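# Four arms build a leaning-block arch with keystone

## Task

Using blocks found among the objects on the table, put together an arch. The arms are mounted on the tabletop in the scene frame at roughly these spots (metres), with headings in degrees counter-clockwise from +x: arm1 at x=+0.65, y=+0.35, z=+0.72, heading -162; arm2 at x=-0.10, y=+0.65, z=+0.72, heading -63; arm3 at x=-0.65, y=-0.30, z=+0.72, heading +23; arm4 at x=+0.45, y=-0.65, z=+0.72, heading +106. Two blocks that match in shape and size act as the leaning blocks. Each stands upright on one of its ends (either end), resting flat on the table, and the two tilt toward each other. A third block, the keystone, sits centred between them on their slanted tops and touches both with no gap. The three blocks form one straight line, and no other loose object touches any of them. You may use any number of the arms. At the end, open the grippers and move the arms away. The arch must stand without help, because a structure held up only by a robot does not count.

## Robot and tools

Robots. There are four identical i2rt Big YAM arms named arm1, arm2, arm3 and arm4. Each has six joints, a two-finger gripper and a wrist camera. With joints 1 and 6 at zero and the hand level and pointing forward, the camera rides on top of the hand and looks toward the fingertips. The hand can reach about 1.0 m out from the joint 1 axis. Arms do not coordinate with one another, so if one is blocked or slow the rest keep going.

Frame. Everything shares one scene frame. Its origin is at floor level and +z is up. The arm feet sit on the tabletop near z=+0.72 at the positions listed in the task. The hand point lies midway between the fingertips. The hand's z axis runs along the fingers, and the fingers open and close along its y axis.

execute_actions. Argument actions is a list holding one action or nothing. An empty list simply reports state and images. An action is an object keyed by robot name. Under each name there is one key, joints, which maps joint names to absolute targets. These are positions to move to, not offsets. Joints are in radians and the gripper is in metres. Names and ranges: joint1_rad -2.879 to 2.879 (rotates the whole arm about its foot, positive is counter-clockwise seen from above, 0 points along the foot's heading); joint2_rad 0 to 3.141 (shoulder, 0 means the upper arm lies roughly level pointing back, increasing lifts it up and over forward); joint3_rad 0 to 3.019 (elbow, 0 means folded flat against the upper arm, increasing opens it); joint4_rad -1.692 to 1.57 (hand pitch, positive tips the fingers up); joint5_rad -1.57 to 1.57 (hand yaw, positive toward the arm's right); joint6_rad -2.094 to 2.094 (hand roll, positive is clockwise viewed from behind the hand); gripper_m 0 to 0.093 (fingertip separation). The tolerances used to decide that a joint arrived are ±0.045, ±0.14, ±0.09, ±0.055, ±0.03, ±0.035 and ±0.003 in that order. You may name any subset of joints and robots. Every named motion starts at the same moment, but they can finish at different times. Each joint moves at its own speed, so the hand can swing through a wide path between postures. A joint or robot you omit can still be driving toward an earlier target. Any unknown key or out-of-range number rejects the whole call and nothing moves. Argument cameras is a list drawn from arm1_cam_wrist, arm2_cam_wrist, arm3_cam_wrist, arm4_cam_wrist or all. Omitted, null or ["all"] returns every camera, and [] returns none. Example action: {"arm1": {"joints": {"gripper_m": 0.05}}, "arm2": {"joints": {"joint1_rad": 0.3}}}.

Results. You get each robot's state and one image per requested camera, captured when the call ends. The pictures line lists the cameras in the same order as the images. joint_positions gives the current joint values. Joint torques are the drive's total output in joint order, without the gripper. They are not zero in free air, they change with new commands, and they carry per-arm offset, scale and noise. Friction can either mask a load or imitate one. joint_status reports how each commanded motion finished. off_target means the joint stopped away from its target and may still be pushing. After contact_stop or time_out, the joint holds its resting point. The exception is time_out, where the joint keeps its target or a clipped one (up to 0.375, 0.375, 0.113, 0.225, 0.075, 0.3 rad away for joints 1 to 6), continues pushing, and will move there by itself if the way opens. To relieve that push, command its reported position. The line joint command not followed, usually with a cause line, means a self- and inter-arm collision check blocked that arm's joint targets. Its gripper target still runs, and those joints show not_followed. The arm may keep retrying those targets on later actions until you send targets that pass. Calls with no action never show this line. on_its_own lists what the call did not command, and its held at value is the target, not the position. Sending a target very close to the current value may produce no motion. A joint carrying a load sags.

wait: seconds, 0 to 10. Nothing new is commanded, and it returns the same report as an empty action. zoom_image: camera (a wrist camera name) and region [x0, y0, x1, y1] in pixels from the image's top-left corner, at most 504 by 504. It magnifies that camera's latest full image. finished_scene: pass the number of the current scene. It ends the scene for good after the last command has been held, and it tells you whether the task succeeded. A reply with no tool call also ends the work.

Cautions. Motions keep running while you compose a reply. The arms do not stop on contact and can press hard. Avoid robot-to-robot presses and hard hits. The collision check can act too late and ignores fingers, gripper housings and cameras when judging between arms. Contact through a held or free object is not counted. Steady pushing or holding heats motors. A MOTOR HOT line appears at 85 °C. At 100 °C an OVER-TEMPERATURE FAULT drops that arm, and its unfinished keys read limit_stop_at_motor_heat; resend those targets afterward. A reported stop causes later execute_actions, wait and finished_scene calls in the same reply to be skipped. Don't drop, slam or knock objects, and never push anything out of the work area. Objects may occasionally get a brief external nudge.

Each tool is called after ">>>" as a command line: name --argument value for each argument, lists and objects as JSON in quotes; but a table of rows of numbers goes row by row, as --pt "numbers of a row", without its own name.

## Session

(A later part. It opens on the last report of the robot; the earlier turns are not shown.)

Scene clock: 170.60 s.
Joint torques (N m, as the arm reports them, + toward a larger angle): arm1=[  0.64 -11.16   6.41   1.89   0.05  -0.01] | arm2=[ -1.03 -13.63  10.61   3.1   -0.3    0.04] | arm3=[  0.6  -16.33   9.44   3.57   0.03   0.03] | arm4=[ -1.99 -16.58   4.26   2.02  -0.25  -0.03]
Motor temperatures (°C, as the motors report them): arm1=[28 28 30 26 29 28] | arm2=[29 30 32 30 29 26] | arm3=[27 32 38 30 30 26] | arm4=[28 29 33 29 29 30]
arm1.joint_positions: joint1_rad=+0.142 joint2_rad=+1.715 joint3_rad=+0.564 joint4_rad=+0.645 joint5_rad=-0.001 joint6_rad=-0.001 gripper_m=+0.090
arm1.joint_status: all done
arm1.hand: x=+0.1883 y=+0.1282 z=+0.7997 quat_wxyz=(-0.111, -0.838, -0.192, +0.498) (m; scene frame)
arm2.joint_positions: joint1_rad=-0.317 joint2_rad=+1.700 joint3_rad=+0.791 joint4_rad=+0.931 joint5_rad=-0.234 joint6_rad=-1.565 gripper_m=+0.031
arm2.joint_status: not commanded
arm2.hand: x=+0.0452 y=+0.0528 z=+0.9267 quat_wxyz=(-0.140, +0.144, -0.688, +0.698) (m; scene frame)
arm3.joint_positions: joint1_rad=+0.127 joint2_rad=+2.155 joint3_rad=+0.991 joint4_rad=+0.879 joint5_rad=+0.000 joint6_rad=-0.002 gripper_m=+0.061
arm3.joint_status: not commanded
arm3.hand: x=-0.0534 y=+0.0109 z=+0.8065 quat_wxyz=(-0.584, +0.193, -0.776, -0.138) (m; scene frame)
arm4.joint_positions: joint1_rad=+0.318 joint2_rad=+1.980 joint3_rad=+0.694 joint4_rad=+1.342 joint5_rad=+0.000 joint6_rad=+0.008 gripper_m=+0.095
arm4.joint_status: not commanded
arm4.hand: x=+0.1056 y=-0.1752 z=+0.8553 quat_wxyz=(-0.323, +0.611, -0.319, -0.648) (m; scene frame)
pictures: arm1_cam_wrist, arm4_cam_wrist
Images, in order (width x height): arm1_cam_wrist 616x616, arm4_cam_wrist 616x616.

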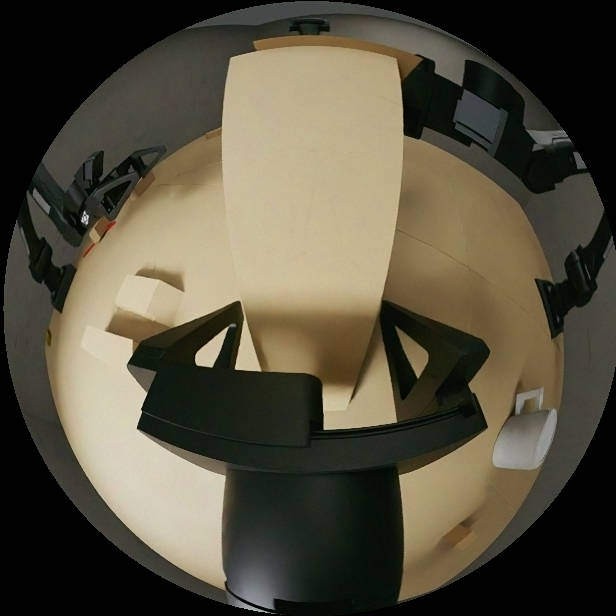

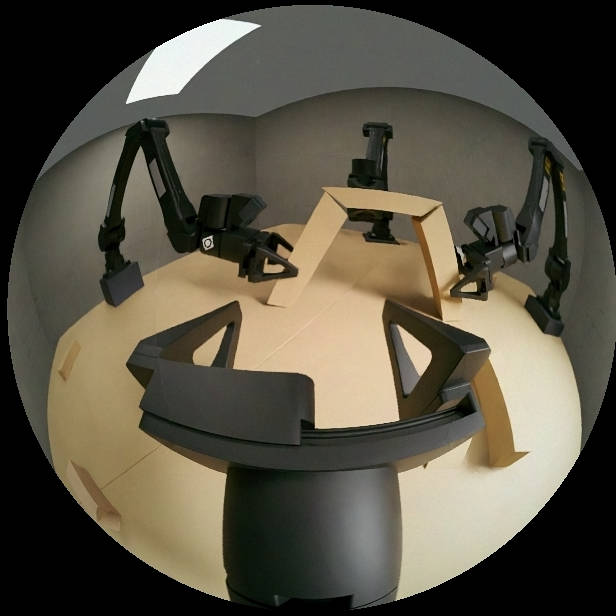

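>>> execute_actions --actions '[{"arm1":{"joints":{"gripper_m":0.05}}}]' --cameras '[]'

>>> execute_actions --actions '[{"arm1":{"joints":{"joint3_rad":0.50,"joint2_rad":1.655,"joint4_rad":0.69}}}]' --cameras '["arm4_cam_wrist"]'

>>> zoom_image --camera "arm4_cam_wrist" --region '[250, 170, 500, 340]'

Scene clock: 171.50 s.
Joint torques (N m, as the arm reports them, + toward a larger angle): arm1=[  0.61 -11.32   6.45   1.81   0.05   0.  ] | arm2=[ -0.97 -13.72  10.59   3.13  -0.29   0.04] | arm3=[  0.42 -16.7    9.53   3.43   0.04   0.04] | arm4=[ -2.11 -16.81   4.13   2.04  -0.19  -0.02]
Motor temperatures (°C, as the motors report them): arm1=[28 28 30 26 29 28] | arm2=[29 30 32 30 29 26] | arm3=[27 32 38 30 30 26] | arm4=[28 29 33 29 29 30]
arm1.joint_positions: joint1_rad=+0.142 joint2_rad=+1.715 joint3_rad=+0.564 joint4_rad=+0.645 joint5_rad=-0.002 joint6_rad=-0.001 gripper_m=+0.060
arm1.joint_status: gripper_m off_target (ended at +0.060, target +0.050)
arm1.hand: x=+0.1884 y=+0.1281 z=+0.7997 quat_wxyz=(-0.111, -0.838, -0.193, +0.498) (m; scene frame)
arm2.joint_positions: joint1_rad=-0.317 joint2_rad=+1.700 joint3_rad=+0.791 joint4_rad=+0.931 joint5_rad=-0.235 joint6_rad=-1.565 gripper_m=+0.031
arm2.joint_status: not commanded
arm2.hand: x=+0.0453 y=+0.0528 z=+0.9267 quat_wxyz=(-0.140, +0.145, -0.688, +0.698) (m; scene frame)
arm3.joint_positions: joint1_rad=+0.127 joint2_rad=+2.155 joint3_rad=+0.991 joint4_rad=+0.879 joint5_rad=+0.000 joint6_rad=-0.002 gripper_m=+0.061
arm3.joint_status: not commanded
arm3.hand: x=-0.0534 y=+0.0109 z=+0.8065 quat_wxyz=(-0.584, +0.193, -0.776, -0.138) (m; scene frame)
arm4.joint_positions: joint1_rad=+0.318 joint2_rad=+1.980 joint3_rad=+0.694 joint4_rad=+1.342 joint5_rad=+0.000 joint6_rad=+0.008 gripper_m=+0.095
arm4.joint_status: not commanded
arm4.hand: x=+0.1056 y=-0.1752 z=+0.8553 quat_wxyz=(-0.323, +0.611, -0.319, -0.648) (m; scene frame)
pictures: none
No camera images: the call's "cameras" was empty. Leave "cameras" out to get every camera's image.

Scene clock: 172.17 s.
Joint torques (N m, as the arm reports them, + toward a larger angle): arm1=[  0.63 -12.66   5.36   2.24   0.05  -0.01] | arm2=[ -1.04 -13.68  10.58   3.13  -0.19   0.04] | arm3=[  0.69 -16.6    9.28   3.33   0.08   0.04] | arm4=[ -1.85 -16.62   4.05   2.11  -0.17  -0.05]
Motor temperatures (°C, as the motors report them): arm1=[28 28 30 26 29 28] | arm2=[29 30 32 30 29 26] | arm3=[27 32 38 30 30 26] | arm4=[28 29 33 29 29 30]
arm1.joint_positions: joint1_rad=+0.142 joint2_rad=+1.675 joint3_rad=+0.498 joint4_rad=+0.666 joint5_rad=-0.002 joint6_rad=-0.001 gripper_m=+0.060
arm1.joint_status: all done
arm1.hand: x=+0.2102 y=+0.1386 z=+0.7993 quat_wxyz=(-0.110, -0.839, -0.193, +0.496) (m; scene frame)
arm2.joint_positions: joint1_rad=-0.317 joint2_rad=+1.701 joint3_rad=+0.791 joint4_rad=+0.931 joint5_rad=-0.237 joint6_rad=-1.565 gripper_m=+0.031
arm2.joint_status: not commanded
arm2.hand: x=+0.0456 y=+0.0529 z=+0.9258 quat_wxyz=(-0.140, +0.145, -0.688, +0.697) (m; scene frame)
arm3.joint_positions: joint1_rad=+0.127 joint2_rad=+2.155 joint3_rad=+0.991 joint4_rad=+0.879 joint5_rad=+0.000 joint6_rad=-0.002 gripper_m=+0.061
arm3.joint_status: not commanded
arm3.hand: x=-0.0534 y=+0.0109 z=+0.8065 quat_wxyz=(-0.584, +0.193, -0.776, -0.138) (m; scene frame)
arm4.joint_positions: joint1_rad=+0.318 joint2_rad=+1.980 joint3_rad=+0.694 joint4_rad=+1.342 joint5_rad=+0.000 joint6_rad=+0.008 gripper_m=+0.095
arm4.joint_status: not commanded
arm4.hand: x=+0.1056 y=-0.1752 z=+0.8553 quat_wxyz=(-0.323, +0.611, -0.319, -0.648) (m; scene frame)
pictures: arm4_cam_wrist
Images, in order (width x height): arm4_cam_wrist 616x616.

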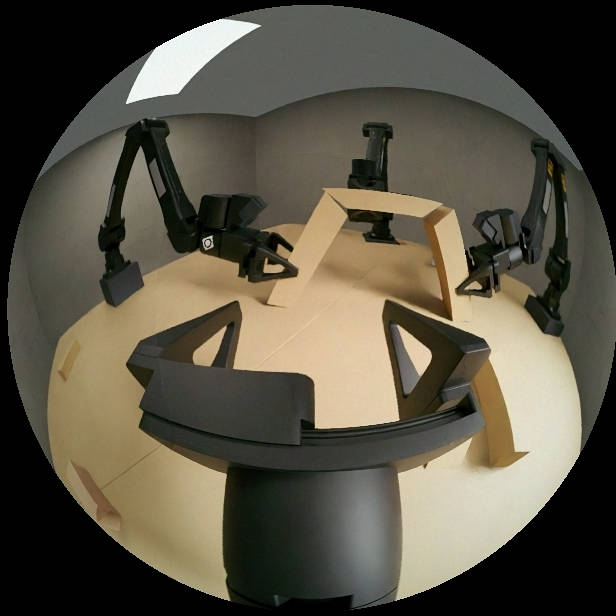

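Region (250, 170, 500, 340) of arm4_cam_wrist's 616x616 image, scaled by 2.016, with more detail than that image has; it fills the top 343 rows of this view, and the rest is white.

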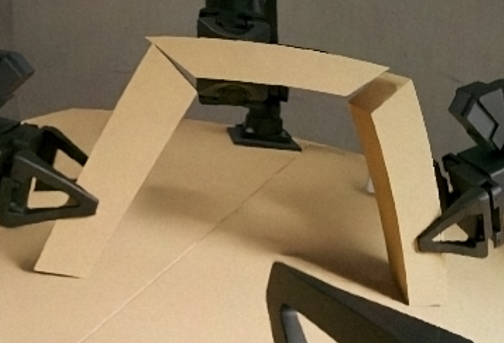

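>>> execute_actions --actions '[{"arm2":{"joints":{"joint1_rad":-0.29,"joint2_rad":1.77,"joint4_rad":0.97}}}]' --cameras '["arm4_cam_wrist"]'

>>> zoom_image --camera "arm4_cam_wrist" --region '[250, 170, 500, 340]'

Scene clock: 172.93 s.
Joint torques (N m, as the arm reports them, + toward a larger angle): arm1=[  0.54 -12.33   5.47   2.18   0.05   0.03] | arm2=[ -0.99 -12.59  10.13   2.71  -0.11   0.04] | arm3=[  1.11 -16.32   9.51   3.48   0.01   0.03] | arm4=[ -1.68 -16.22   4.07   2.1   -0.24   0.  ]
Motor temperatures (°C, as the motors report them): arm1=[28 28 30 26 29 28] | arm2=[29 30 32 30 29 26] | arm3=[27 32 38 30 30 26] | arm4=[28 29 33 29 29 30]
arm1.joint_positions: joint1_rad=+0.143 joint2_rad=+1.674 joint3_rad=+0.497 joint4_rad=+0.667 joint5_rad=-0.002 joint6_rad=-0.004 gripper_m=+0.060
arm1.joint_status: not commanded
arm1.hand: x=+0.2107 y=+0.1384 z=+0.7994 quat_wxyz=(-0.110, -0.839, -0.195, +0.496) (m; scene frame)
arm2.joint_positions: joint1_rad=-0.298 joint2_rad=+1.736 joint3_rad=+0.794 joint4_rad=+0.960 joint5_rad=-0.239 joint6_rad=-1.565 gripper_m=+0.031
arm2.joint_status: all done
arm2.hand: x=+0.0579 y=+0.0528 z=+0.9138 quat_wxyz=(-0.148, +0.152, -0.687, +0.695) (m; scene frame)
arm3.joint_positions: joint1_rad=+0.127 joint2_rad=+2.155 joint3_rad=+0.991 joint4_rad=+0.879 joint5_rad=+0.000 joint6_rad=-0.001 gripper_m=+0.061
arm3.joint_status: not commanded
arm3.hand: x=-0.0534 y=+0.0109 z=+0.8065 quat_wxyz=(-0.584, +0.193, -0.776, -0.139) (m; scene frame)
arm4.joint_positions: joint1_rad=+0.318 joint2_rad=+1.980 joint3_rad=+0.694 joint4_rad=+1.342 joint5_rad=+0.000 joint6_rad=+0.008 gripper_m=+0.095
arm4.joint_status: not commanded
arm4.hand: x=+0.1056 y=-0.1752 z=+0.8553 quat_wxyz=(-0.323, +0.611, -0.319, -0.648) (m; scene frame)
pictures: arm4_cam_wrist
Images, in order (width x height): arm4_cam_wrist 616x616.

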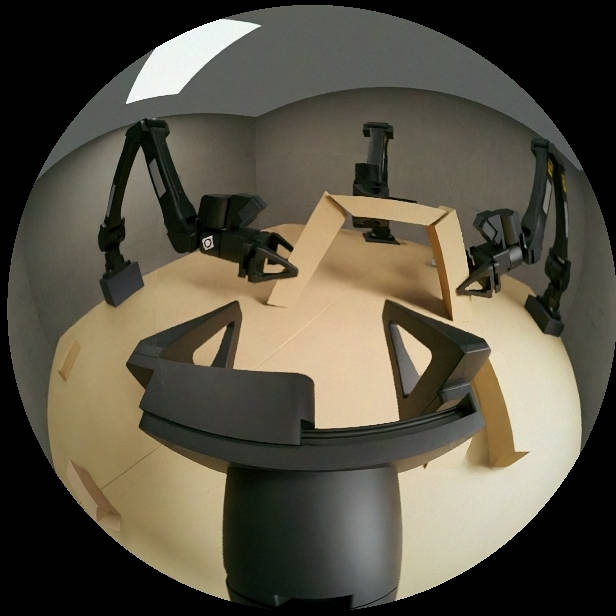

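Region (250, 170, 500, 340) of arm4_cam_wrist's 616x616 image, scaled by 2.016, with more detail than that image has; it fills the top 343 rows of this view, and the rest is white.

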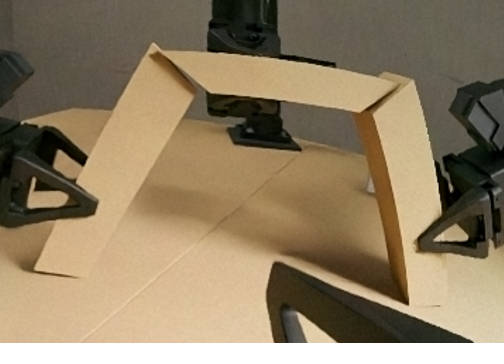

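>>> zoom_image --camera "arm4_cam_wrist" --region '[310, 180, 470, 240]'

Region (310, 180, 470, 240) of arm4_cam_wrist's 616x616 image, scaled by 3.150, with more detail than that image has; it fills the top 189 rows of this view, and the rest is white.

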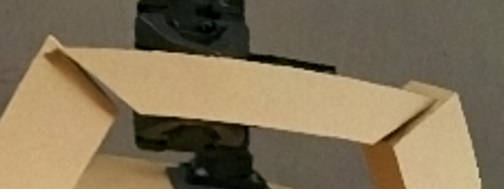

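>>> zoom_image --camera "arm4_cam_wrist" --region '[250, 270, 330, 320]'

>>> zoom_image --camera "arm4_cam_wrist" --region '[420, 280, 500, 330]'

Region (250, 270, 330, 320) of arm4_cam_wrist's 616x616 image, scaled by 6.300, with more detail than that image has; it fills the top 315 rows of this view, and the rest is white.

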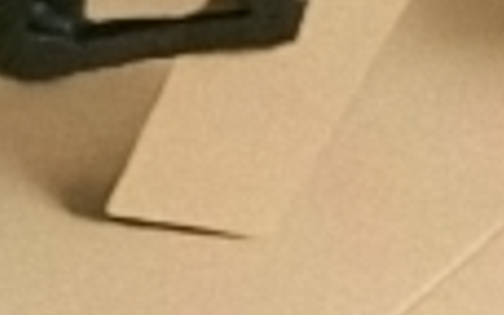

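Region (420, 280, 500, 330) of arm4_cam_wrist's 616x616 image, scaled by 6.300, with more detail than that image has; it fills the top 315 rows of this view, and the rest is white.

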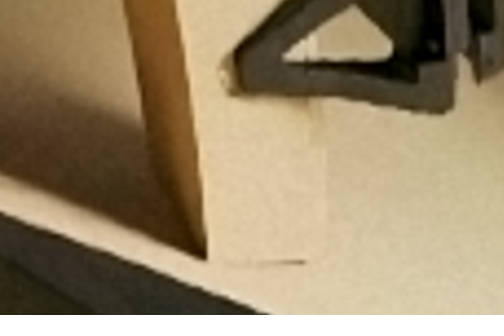

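>>> execute_actions --actions '[{"arm3":{"joints":{"joint2_rad":2.235,"joint3_rad":1.06,"joint4_rad":1.055}}}]' --cameras '["arm4_cam_wrist"]'

>>> zoom_image --camera "arm4_cam_wrist" --region '[250, 270, 330, 320]'

>>> zoom_image --camera "arm4_cam_wrist" --region '[310, 180, 470, 240]'

Scene clock: 176.27 s.
Joint torques (N m, as the arm reports them, + toward a larger angle): arm1=[  0.5  -12.52   5.45   2.18   0.05   0.02] | arm2=[ -0.89 -12.76   9.92   2.53  -0.09   0.09] | arm3=[  1.38 -15.84   9.01   3.57   0.01  -0.03] | arm4=[ -2.11 -16.81   4.27   2.03  -0.19  -0.02]
Motor temperatures (°C, as the motors report them): arm1=[28 28 30 26 29 28] | arm2=[29 30 32 30 29 26] | arm3=[27 32 38 30 30 26] | arm4=[28 30 33 29 29 30]
arm1.joint_positions: joint1_rad=+0.143 joint2_rad=+1.674 joint3_rad=+0.497 joint4_rad=+0.667 joint5_rad=-0.002 joint6_rad=-0.003 gripper_m=+0.060
arm1.joint_status: not commanded
arm1.hand: x=+0.2107 y=+0.1384 z=+0.7994 quat_wxyz=(-0.110, -0.839, -0.194, +0.496) (m; scene frame)
arm2.joint_positions: joint1_rad=-0.298 joint2_rad=+1.737 joint3_rad=+0.796 joint4_rad=+0.964 joint5_rad=-0.239 joint6_rad=-1.570 gripper_m=+0.031
arm2.joint_status: not commanded
arm2.hand: x=+0.0582 y=+0.0522 z=+0.9152 quat_wxyz=(-0.146, +0.155, -0.685, +0.697) (m; scene frame)
arm3.joint_positions: joint1_rad=+0.127 joint2_rad=+2.218 joint3_rad=+1.013 joint4_rad=+1.016 joint5_rad=+0.001 joint6_rad=+0.000 gripper_m=+0.061
arm3.joint_status: all done
arm3.hand: x=-0.0462 y=+0.0146 z=+0.8062 quat_wxyz=(-0.620, +0.186, -0.747, -0.148) (m; scene frame)
arm4.joint_positions: joint1_rad=+0.318 joint2_rad=+1.980 joint3_rad=+0.694 joint4_rad=+1.342 joint5_rad=+0.000 joint6_rad=+0.008 gripper_m=+0.095
arm4.joint_status: not commanded
arm4.hand: x=+0.1056 y=-0.1752 z=+0.8553 quat_wxyz=(-0.323, +0.611, -0.319, -0.648) (m; scene frame)
pictures: arm4_cam_wrist
Images, in order (width x height): arm4_cam_wrist 616x616.

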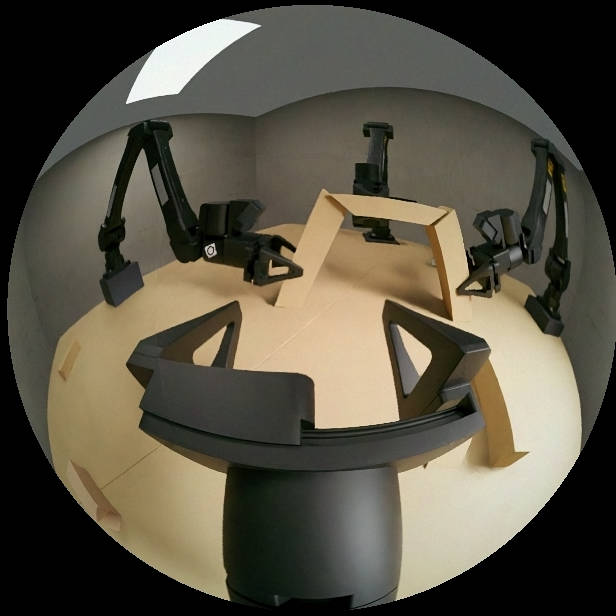

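Region (250, 270, 330, 320) of arm4_cam_wrist's 616x616 image, scaled by 6.300, with more detail than that image has; it fills the top 315 rows of this view, and the rest is white.

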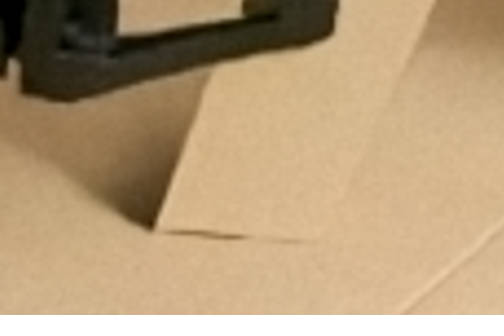

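Region (310, 180, 470, 240) of arm4_cam_wrist's 616x616 image, scaled by 3.150, with more detail than that image has; it fills the top 189 rows of this view, and the rest is white.

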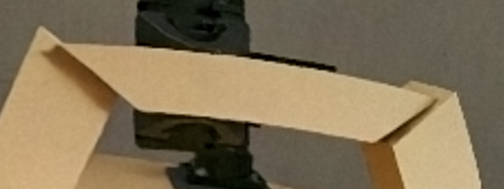

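>>> execute_actions --actions '[{"arm2":{"joints":{"joint1_rad":-0.32,"joint2_rad":1.70}}}]' --cameras '[]'

>>> execute_actions --actions '[{"arm1":{"joints":{"joint2_rad":1.76,"joint3_rad":0.575,"joint4_rad":0.80}}}]' --cameras '["arm4_cam_wrist"]'

>>> zoom_image --camera "arm4_cam_wrist" --region '[420, 280, 500, 330]'

>>> zoom_image --camera "arm4_cam_wrist" --region '[310, 180, 470, 240]'

Scene clock: 177.57 s.
Joint torques (N m, as the arm reports them, + toward a larger angle): arm1=[  0.46 -12.49   5.44   2.2    0.04   0.01] | arm2=[ -3.01 -18.57   9.96   2.52   0.06   0.1 ] | arm3=[  0.87 -15.25   8.87   3.51   0.03   0.02] | arm4=[ -1.63 -16.27   4.1    2.12  -0.21  -0.05]
Motor temperatures (°C, as the motors report them): arm1=[28 28 30 26 29 28] | arm2=[29 30 32 30 29 26] | arm3=[27 32 38 30 30 26] | arm4=[28 30 33 29 29 30]
arm1.joint_positions: joint1_rad=+0.143 joint2_rad=+1.674 joint3_rad=+0.497 joint4_rad=+0.667 joint5_rad=-0.002 joint6_rad=-0.003 gripper_m=+0.060
arm1.joint_status: not commanded
arm1.hand: x=+0.2107 y=+0.1384 z=+0.7994 quat_wxyz=(-0.110, -0.839, -0.194, +0.496) (m; scene frame)
arm2.joint_positions: joint1_rad=-0.305 joint2_rad=+1.731 joint3_rad=+0.796 joint4_rad=+0.964 joint5_rad=-0.243 joint6_rad=-1.571 gripper_m=+0.031
arm2.joint_status: all done
arm2.hand: x=+0.0541 y=+0.0516 z=+0.9184 quat_wxyz=(-0.144, +0.153, -0.683, +0.699) (m; scene frame)
arm3.joint_positions: joint1_rad=+0.127 joint2_rad=+2.219 joint3_rad=+1.013 joint4_rad=+1.016 joint5_rad=+0.001 joint6_rad=+0.000 gripper_m=+0.061
arm3.joint_status: not commanded
arm3.hand: x=-0.0463 y=+0.0145 z=+0.8061 quat_wxyz=(-0.620, +0.186, -0.747, -0.148) (m; scene frame)
arm4.joint_positions: joint1_rad=+0.318 joint2_rad=+1.980 joint3_rad=+0.694 joint4_rad=+1.342 joint5_rad=+0.000 joint6_rad=+0.008 gripper_m=+0.095
arm4.joint_status: not commanded
arm4.hand: x=+0.1056 y=-0.1752 z=+0.8553 quat_wxyz=(-0.323, +0.611, -0.319, -0.648) (m; scene frame)
pictures: none
No camera images: the call's "cameras" was empty. Leave "cameras" out to get every camera's image.

Scene clock: 178.33 s.
Joint torques (N m, as the arm reports them, + toward a larger angle): arm1=[  0.58 -10.65   8.49   2.56   0.05   0.02] | arm2=[ -2.27 -17.82  10.     2.52  -0.09   0.09] | arm3=[  0.66 -15.97   8.61   3.38   0.06  -0.01] | arm4=[ -1.57 -16.85   4.1    2.16  -0.22  -0.04]
Motor temperatures (°C, as the motors report them): arm1=[28 28 30 26 29 28] | arm2=[29 30 32 30 29 26] | arm3=[27 32 38 30 30 26] | arm4=[28 30 33 29 29 30]
arm1.joint_positions: joint1_rad=+0.143 joint2_rad=+1.749 joint3_rad=+0.537 joint4_rad=+0.769 joint5_rad=-0.002 joint6_rad=-0.003 gripper_m=+0.060
arm1.joint_status: all done
arm1.hand: x=+0.1904 y=+0.1285 z=+0.8004 quat_wxyz=(-0.117, -0.822, -0.190, +0.524) (m; scene frame)
arm2.joint_positions: joint1_rad=-0.314 joint2_rad=+1.723 joint3_rad=+0.797 joint4_rad=+0.964 joint5_rad=-0.239 joint6_rad=-1.570 gripper_m=+0.031
arm2.joint_status: not commanded
arm2.hand: x=+0.0483 y=+0.0504 z=+0.9236 quat_wxyz=(-0.140, +0.149, -0.681, +0.703) (m; scene frame)
arm3.joint_positions: joint1_rad=+0.127 joint2_rad=+2.219 joint3_rad=+1.013 joint4_rad=+1.018 joint5_rad=+0.001 joint6_rad=+0.000 gripper_m=+0.061
arm3.joint_status: not commanded
arm3.hand: x=-0.0462 y=+0.0146 z=+0.8061 quat_wxyz=(-0.621, +0.186, -0.747, -0.148) (m; scene frame)
arm4.joint_positions: joint1_rad=+0.318 joint2_rad=+1.980 joint3_rad=+0.694 joint4_rad=+1.342 joint5_rad=+0.000 joint6_rad=+0.008 gripper_m=+0.095
arm4.joint_status: not commanded
arm4.hand: x=+0.1056 y=-0.1752 z=+0.8553 quat_wxyz=(-0.323, +0.611, -0.319, -0.648) (m; scene frame)
pictures: arm4_cam_wrist
Images, in order (width x height): arm4_cam_wrist 616x616.

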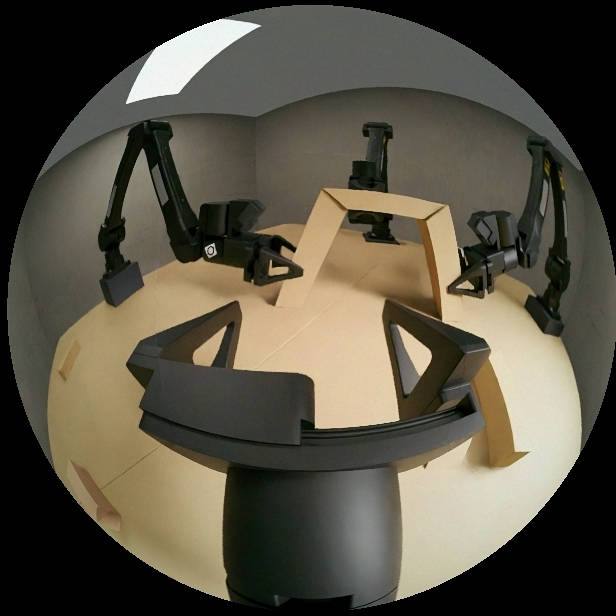

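Region (420, 280, 500, 330) of arm4_cam_wrist's 616x616 image, scaled by 6.300, with more detail than that image has; it fills the top 315 rows of this view, and the rest is white.

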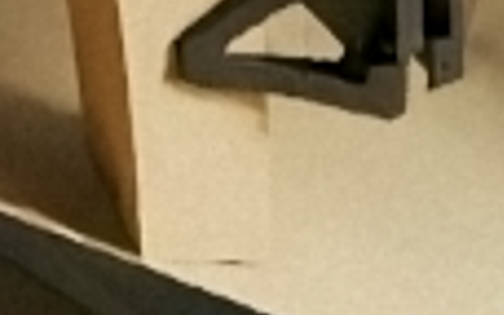

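Region (310, 180, 470, 240) of arm4_cam_wrist's 616x616 image, scaled by 3.150, with more detail than that image has; it fills the top 189 rows of this view, and the rest is white.

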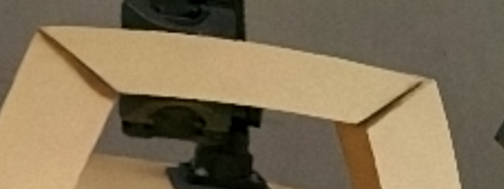

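>>> execute_actions --actions '[{"arm2":{"joints":{"joint1_rad":-0.312,"joint2_rad":1.755,"joint4_rad":0.935}}}]' --cameras '["arm4_cam_wrist"]'

>>> zoom_image --camera "arm4_cam_wrist" --region '[310, 180, 470, 240]'

>>> zoom_image --camera "arm4_cam_wrist" --region '[250, 180, 500, 335]'

Scene clock: 179.10 s.
Joint torques (N m, as the arm reports them, + toward a larger angle): arm1=[  0.39 -10.76   8.45   2.56   0.05   0.02] | arm2=[ -1.41 -12.91   9.93   1.28  -0.07   0.11] | arm3=[  0.5  -15.19   8.99   3.63   0.02   0.01] | arm4=[ -1.7  -16.33   4.13   2.16  -0.19  -0.02]
Motor temperatures (°C, as the motors report them): arm1=[28 28 30 26 29 28] | arm2=[29 30 32 30 29 26] | arm3=[27 32 38 30 30 26] | arm4=[28 30 33 29 29 30]
arm1.joint_positions: joint1_rad=+0.143 joint2_rad=+1.749 joint3_rad=+0.537 joint4_rad=+0.769 joint5_rad=-0.001 joint6_rad=-0.003 gripper_m=+0.060
arm1.joint_status: not commanded
arm1.hand: x=+0.1904 y=+0.1285 z=+0.8004 quat_wxyz=(-0.117, -0.822, -0.190, +0.524) (m; scene frame)
arm2.joint_positions: joint1_rad=-0.314 joint2_rad=+1.723 joint3_rad=+0.798 joint4_rad=+0.958 joint5_rad=-0.240 joint6_rad=-1.570 gripper_m=+0.031
arm2.joint_status: all done
arm2.hand: x=+0.0484 y=+0.0501 z=+0.9228 quat_wxyz=(-0.141, +0.149, -0.683, +0.701) (m; scene frame)
arm3.joint_positions: joint1_rad=+0.127 joint2_rad=+2.219 joint3_rad=+1.013 joint4_rad=+1.018 joint5_rad=+0.001 joint6_rad=+0.002 gripper_m=+0.061
arm3.joint_status: not commanded
arm3.hand: x=-0.0462 y=+0.0146 z=+0.8061 quat_wxyz=(-0.621, +0.185, -0.747, -0.148) (m; scene frame)
arm4.joint_positions: joint1_rad=+0.318 joint2_rad=+1.980 joint3_rad=+0.694 joint4_rad=+1.342 joint5_rad=+0.000 joint6_rad=+0.008 gripper_m=+0.095
arm4.joint_status: not commanded
arm4.hand: x=+0.1056 y=-0.1752 z=+0.8553 quat_wxyz=(-0.323, +0.611, -0.319, -0.648) (m; scene frame)
pictures: arm4_cam_wrist
Images, in order (width x height): arm4_cam_wrist 616x616.

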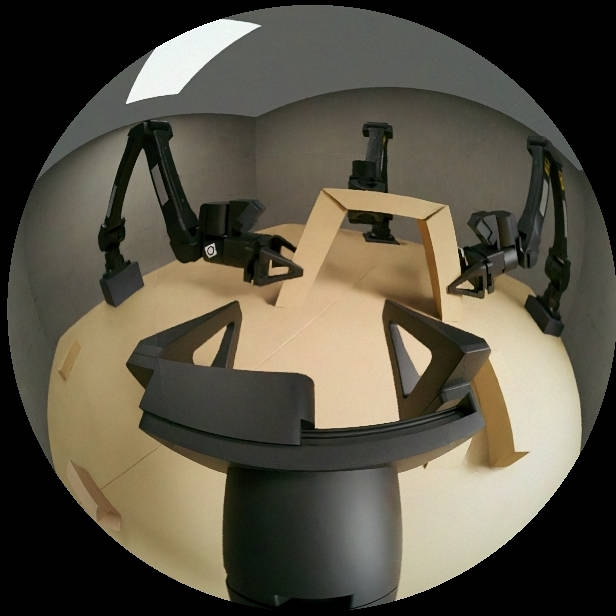

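Region (310, 180, 470, 240) of arm4_cam_wrist's 616x616 image, scaled by 3.150, with more detail than that image has; it fills the top 189 rows of this view, and the rest is white.

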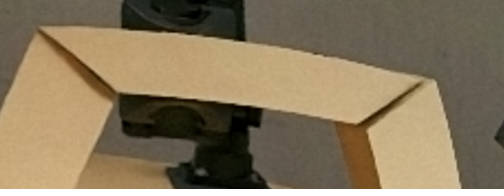

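Region (250, 180, 500, 335) of arm4_cam_wrist's 616x616 image, scaled by 2.016, with more detail than that image has; it fills the top 312 rows of this view, and the rest is white.

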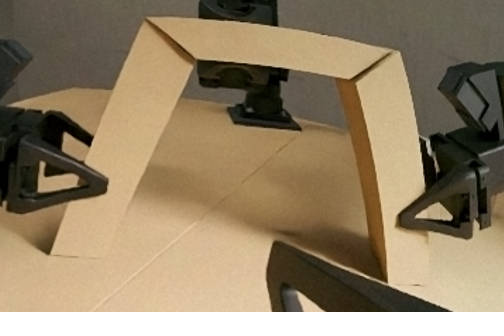

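>>> execute_actions --actions '[{"arm2":{"joints":{"joint2_rad":1.735,"gripper_m":0.06}}}]' --cameras '["arm4_cam_wrist","arm1_cam_wrist","arm3_cam_wrist"]'

>>> zoom_image --camera "arm4_cam_wrist" --region '[310, 180, 470, 240]'

Scene clock: 179.80 s.
Joint torques (N m, as the arm reports them, + toward a larger angle): arm1=[  0.43 -10.71   8.47   2.57   0.05   0.01] | arm2=[ -1.43 -14.53   9.91   1.79  -0.07   0.09] | arm3=[  0.07 -15.98   8.89   3.43   0.03   0.05] | arm4=[ -1.43 -16.38   4.09   2.19  -0.22  -0.04]
Motor temperatures (°C, as the motors report them): arm1=[28 28 30 26 29 28] | arm2=[29 30 32 30 29 26] | arm3=[27 32 38 30 30 26] | arm4=[28 30 33 29 29 30]
arm1.joint_positions: joint1_rad=+0.143 joint2_rad=+1.749 joint3_rad=+0.537 joint4_rad=+0.769 joint5_rad=-0.001 joint6_rad=-0.002 gripper_m=+0.060
arm1.joint_status: not commanded
arm1.hand: x=+0.1904 y=+0.1285 z=+0.8004 quat_wxyz=(-0.117, -0.822, -0.190, +0.524) (m; scene frame)
arm2.joint_positions: joint1_rad=-0.314 joint2_rad=+1.723 joint3_rad=+0.798 joint4_rad=+0.946 joint5_rad=-0.240 joint6_rad=-1.570 gripper_m=+0.060
arm2.joint_status: all done
arm2.hand: x=+0.0484 y=+0.0500 z=+0.9200 quat_wxyz=(-0.141, +0.149, -0.687, +0.697) (m; scene frame)
arm3.joint_positions: joint1_rad=+0.127 joint2_rad=+2.219 joint3_rad=+1.013 joint4_rad=+1.018 joint5_rad=+0.001 joint6_rad=+0.002 gripper_m=+0.061
arm3.joint_status: not commanded
arm3.hand: x=-0.0462 y=+0.0146 z=+0.8061 quat_wxyz=(-0.621, +0.185, -0.747, -0.149) (m; scene frame)
arm4.joint_positions: joint1_rad=+0.318 joint2_rad=+1.980 joint3_rad=+0.694 joint4_rad=+1.342 joint5_rad=+0.000 joint6_rad=+0.008 gripper_m=+0.095
arm4.joint_status: not commanded
arm4.hand: x=+0.1056 y=-0.1752 z=+0.8553 quat_wxyz=(-0.323, +0.611, -0.319, -0.648) (m; scene frame)
pictures: arm1_cam_wrist, arm3_cam_wrist, arm4_cam_wrist
Images, in order (width x height): arm1_cam_wrist 616x616, arm3_cam_wrist 616x616, arm4_cam_wrist 616x616.

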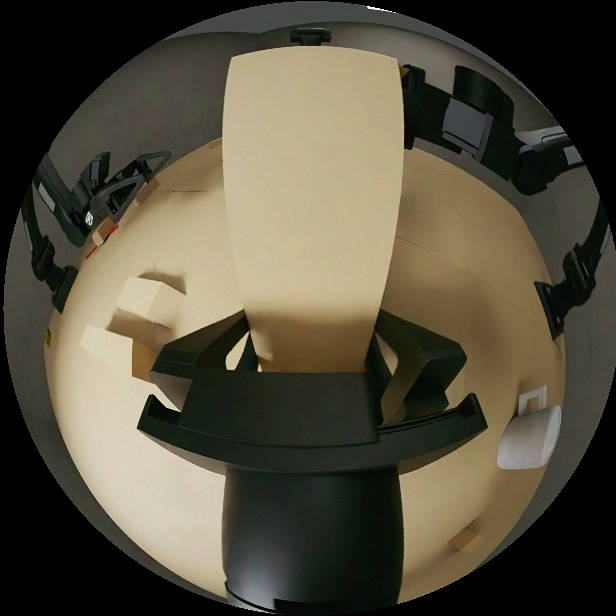

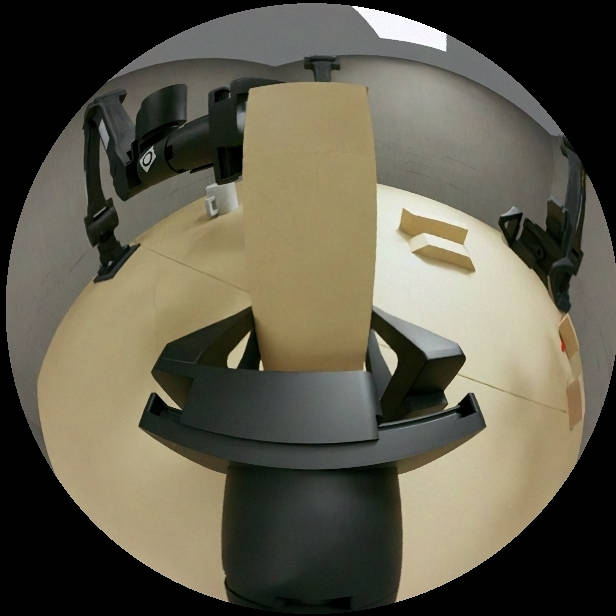

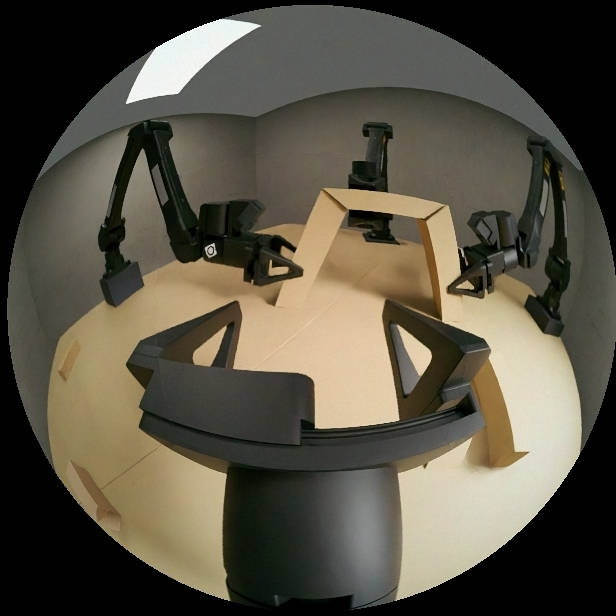

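Region (310, 180, 470, 240) of arm4_cam_wrist's 616x616 image, scaled by 3.150, with more detail than that image has; it fills the top 189 rows of this view, and the rest is white.

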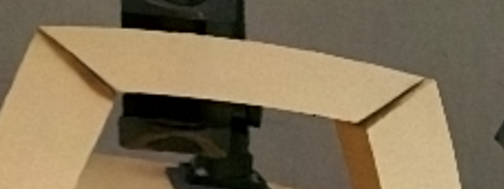

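>>> execute_actions --actions '[{"arm1":{"joints":{"gripper_m":0.09}},"arm3":{"joints":{"gripper_m":0.09}}}]' --cameras '["arm4_cam_wrist"]'

>>> zoom_image --camera "arm4_cam_wrist" --region '[310, 180, 470, 240]'

>>> zoom_image --camera "arm4_cam_wrist" --region '[250, 180, 500, 335]'

Scene clock: 180.57 s.
Joint torques (N m, as the arm reports them, + toward a larger angle): arm1=[  0.63 -10.82   7.45   2.18   0.06   0.01] | arm2=[ -1.43 -14.68   9.95   1.79  -0.08   0.09] | arm3=[  1.63 -16.26   7.96   3.39   0.    -0.02] | arm4=[ -1.75 -16.54   4.12   2.13  -0.21  -0.08]
Motor temperatures (°C, as the motors report them): arm1=[28 28 30 26 29 28] | arm2=[29 30 32 30 29 26] | arm3=[27 32 38 30 30 26] | arm4=[28 30 33 29 29 30]
arm1.joint_positions: joint1_rad=+0.143 joint2_rad=+1.749 joint3_rad=+0.550 joint4_rad=+0.779 joint5_rad=-0.001 joint6_rad=-0.002 gripper_m=+0.090
arm1.joint_status: all done
arm1.hand: x=+0.1843 y=+0.1256 z=+0.8072 quat_wxyz=(-0.119, -0.816, -0.189, +0.534) (m; scene frame)
arm2.joint_positions: joint1_rad=-0.314 joint2_rad=+1.723 joint3_rad=+0.798 joint4_rad=+0.946 joint5_rad=-0.240 joint6_rad=-1.570 gripper_m=+0.060
arm2.joint_status: not commanded
arm2.hand: x=+0.0484 y=+0.0500 z=+0.9200 quat_wxyz=(-0.141, +0.149, -0.687, +0.697) (m; scene frame)
arm3.joint_positions: joint1_rad=+0.127 joint2_rad=+2.219 joint3_rad=+1.027 joint4_rad=+1.025 joint5_rad=+0.001 joint6_rad=+0.003 gripper_m=+0.090
arm3.joint_status: all done
arm3.hand: x=-0.0409 y=+0.0174 z=+0.8132 quat_wxyz=(-0.629, +0.183, -0.741, -0.151) (m; scene frame)
arm4.joint_positions: joint1_rad=+0.318 joint2_rad=+1.980 joint3_rad=+0.694 joint4_rad=+1.342 joint5_rad=+0.000 joint6_rad=+0.008 gripper_m=+0.095
arm4.joint_status: not commanded
arm4.hand: x=+0.1056 y=-0.1752 z=+0.8553 quat_wxyz=(-0.323, +0.611, -0.319, -0.648) (m; scene frame)
pictures: arm4_cam_wrist
Images, in order (width x height): arm4_cam_wrist 616x616.

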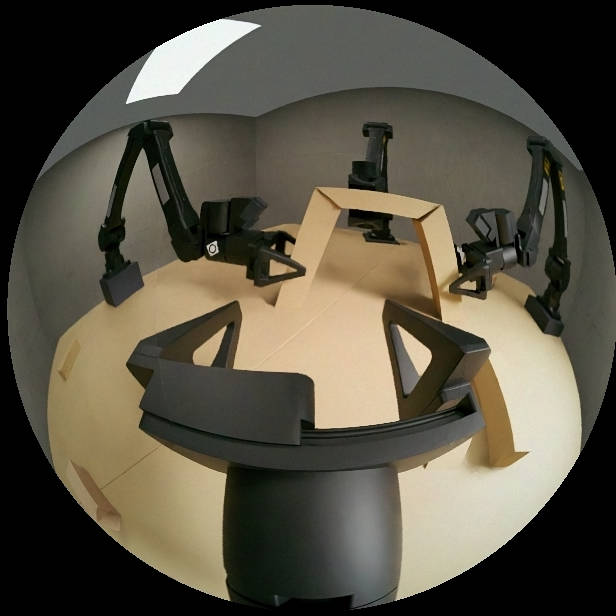

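Region (310, 180, 470, 240) of arm4_cam_wrist's 616x616 image, scaled by 3.150, with more detail than that image has; it fills the top 189 rows of this view, and the rest is white.

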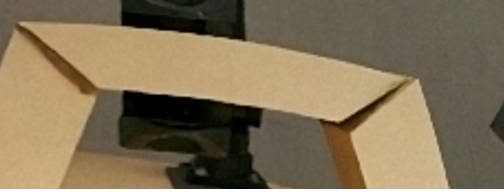

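Region (250, 180, 500, 335) of arm4_cam_wrist's 616x616 image, scaled by 2.016, with more detail than that image has; it fills the top 312 rows of this view, and the rest is white.

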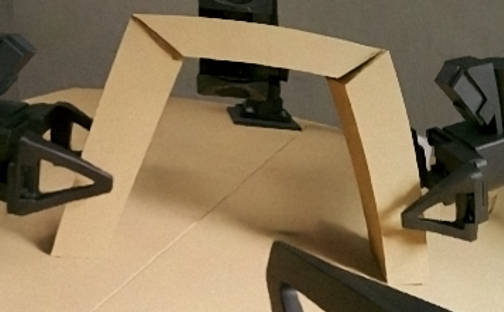

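>>> zoom_image --camera "arm4_cam_wrist" --region '[250, 270, 330, 320]'

>>> zoom_image --camera "arm4_cam_wrist" --region '[420, 280, 500, 330]'

Region (250, 270, 330, 320) of arm4_cam_wrist's 616x616 image, scaled by 6.300, with more detail than that image has; it fills the top 315 rows of this view, and the rest is white.

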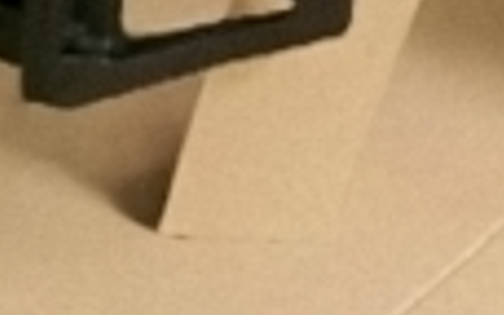

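Region (420, 280, 500, 330) of arm4_cam_wrist's 616x616 image, scaled by 6.300, with more detail than that image has; it fills the top 315 rows of this view, and the rest is white.

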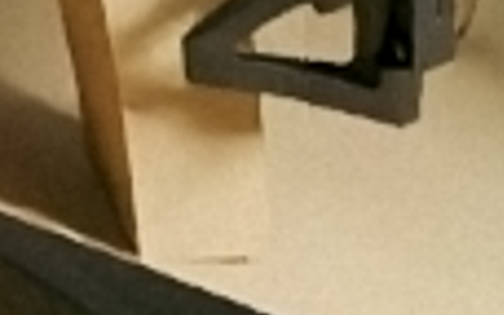

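>>> execute_actions --actions '[{"arm1":{"joints":{"gripper_m":0.05}}}]' --cameras '[]'

>>> execute_actions --actions '[{"arm1":{"joints":{"joint2_rad":1.80,"joint3_rad":0.595,"joint4_rad":0.845}}}]' --cameras '["arm4_cam_wrist"]'

>>> zoom_image --camera "arm4_cam_wrist" --region '[310, 180, 470, 240]'

>>> zoom_image --camera "arm4_cam_wrist" --region '[250, 260, 500, 335]'

Scene clock: 181.60 s.
Joint torques (N m, as the arm reports them, + toward a larger angle): arm1=[  0.5  -10.88   7.47   2.13   0.02   0.01] | arm2=[ -1.4  -14.71   9.96   1.75  -0.08   0.09] | arm3=[  1.   -15.48   7.8    3.26   0.05   0.01] | arm4=[ -1.34 -16.46   4.13   2.2   -0.2   -0.05]
Motor temperatures (°C, as the motors report them): arm1=[28 28 30 26 29 28] | arm2=[29 30 32 30 29 26] | arm3=[27 32 38 30 30 26] | arm4=[28 30 32 29 29 30]
arm1.joint_positions: joint1_rad=+0.143 joint2_rad=+1.749 joint3_rad=+0.550 joint4_rad=+0.779 joint5_rad=-0.001 joint6_rad=-0.002 gripper_m=+0.060
arm1.joint_status: gripper_m off_target (ended at +0.060, target +0.050)
arm1.hand: x=+0.1842 y=+0.1257 z=+0.8073 quat_wxyz=(-0.119, -0.816, -0.188, +0.534) (m; scene frame)
arm2.joint_positions: joint1_rad=-0.314 joint2_rad=+1.723 joint3_rad=+0.798 joint4_rad=+0.946 joint5_rad=-0.240 joint6_rad=-1.570 gripper_m=+0.060
arm2.joint_status: not commanded
arm2.hand: x=+0.0484 y=+0.0500 z=+0.9200 quat_wxyz=(-0.141, +0.149, -0.687, +0.697) (m; scene frame)
arm3.joint_positions: joint1_rad=+0.127 joint2_rad=+2.219 joint3_rad=+1.027 joint4_rad=+1.025 joint5_rad=+0.001 joint6_rad=+0.003 gripper_m=+0.090
arm3.joint_status: not commanded
arm3.hand: x=-0.0409 y=+0.0174 z=+0.8132 quat_wxyz=(-0.629, +0.183, -0.741, -0.151) (m; scene frame)
arm4.joint_positions: joint1_rad=+0.318 joint2_rad=+1.980 joint3_rad=+0.694 joint4_rad=+1.342 joint5_rad=+0.000 joint6_rad=+0.008 gripper_m=+0.095
arm4.joint_status: not commanded
arm4.hand: x=+0.1056 y=-0.1752 z=+0.8553 quat_wxyz=(-0.323, +0.611, -0.319, -0.648) (m; scene frame)
pictures: none
No camera images: the call's "cameras" was empty. Leave "cameras" out to get every camera's image.

Scene clock: 182.23 s.
Joint torques (N m, as the arm reports them, + toward a larger angle): arm1=[ 0.42 -9.96  8.29  2.19  0.01  0.  ] | arm2=[ -1.46 -14.66   9.97   1.75  -0.07   0.09] | arm3=[  1.56 -15.43   8.11   3.11  -0.01  -0.05] | arm4=[ -1.47 -16.19   4.     2.28  -0.2   -0.04]
Motor temperatures (°C, as the motors report them): arm1=[28 28 30 26 29 28] | arm2=[29 30 32 30 29 26] | arm3=[27 32 38 30 30 26] | arm4=[28 30 32 29 29 30]
arm1.joint_positions: joint1_rad=+0.143 joint2_rad=+1.775 joint3_rad=+0.559 joint4_rad=+0.824 joint5_rad=-0.001 joint6_rad=-0.001 gripper_m=+0.060
arm1.joint_status: all done
arm1.hand: x=+0.1788 y=+0.1231 z=+0.8075 quat_wxyz=(-0.121, -0.808, -0.186, +0.545) (m; scene frame)
arm2.joint_positions: joint1_rad=-0.314 joint2_rad=+1.723 joint3_rad=+0.798 joint4_rad=+0.946 joint5_rad=-0.240 joint6_rad=-1.570 gripper_m=+0.060
arm2.joint_status: not commanded
arm2.hand: x=+0.0484 y=+0.0500 z=+0.9200 quat_wxyz=(-0.141, +0.149, -0.687, +0.697) (m; scene frame)
arm3.joint_positions: joint1_rad=+0.127 joint2_rad=+2.219 joint3_rad=+1.027 joint4_rad=+1.025 joint5_rad=+0.001 joint6_rad=+0.003 gripper_m=+0.090
arm3.joint_status: not commanded
arm3.hand: x=-0.0409 y=+0.0174 z=+0.8132 quat_wxyz=(-0.629, +0.183, -0.741, -0.151) (m; scene frame)
arm4.joint_positions: joint1_rad=+0.318 joint2_rad=+1.980 joint3_rad=+0.694 joint4_rad=+1.342 joint5_rad=+0.000 joint6_rad=+0.008 gripper_m=+0.095
arm4.joint_status: not commanded
arm4.hand: x=+0.1056 y=-0.1752 z=+0.8553 quat_wxyz=(-0.323, +0.611, -0.319, -0.648) (m; scene frame)
pictures: arm4_cam_wrist
Images, in order (width x height): arm4_cam_wrist 616x616.

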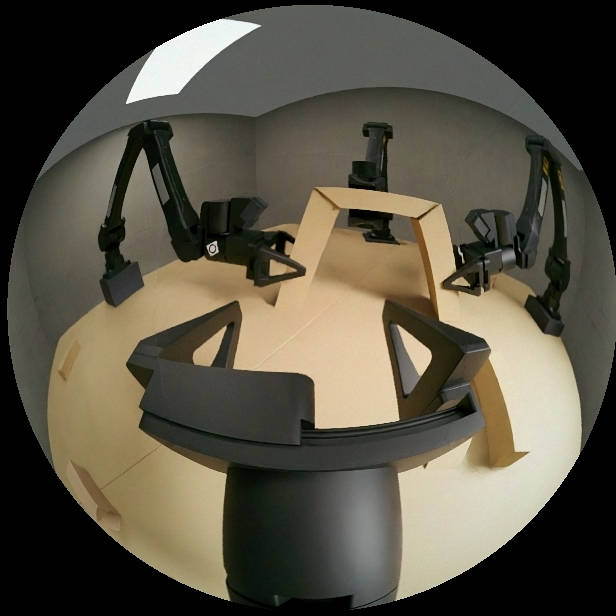

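Region (310, 180, 470, 240) of arm4_cam_wrist's 616x616 image, scaled by 3.150, with more detail than that image has; it fills the top 189 rows of this view, and the rest is white.

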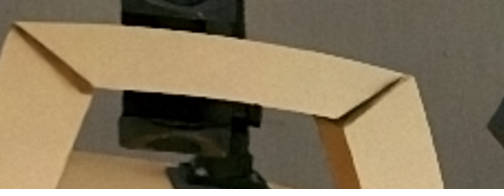

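Region (250, 260, 500, 335) of arm4_cam_wrist's 616x616 image, scaled by 2.016, with more detail than that image has; it fills the top 151 rows of this view, and the rest is white.

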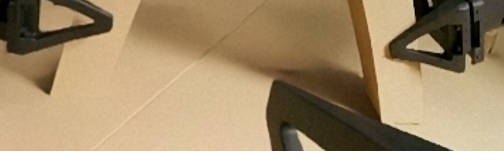

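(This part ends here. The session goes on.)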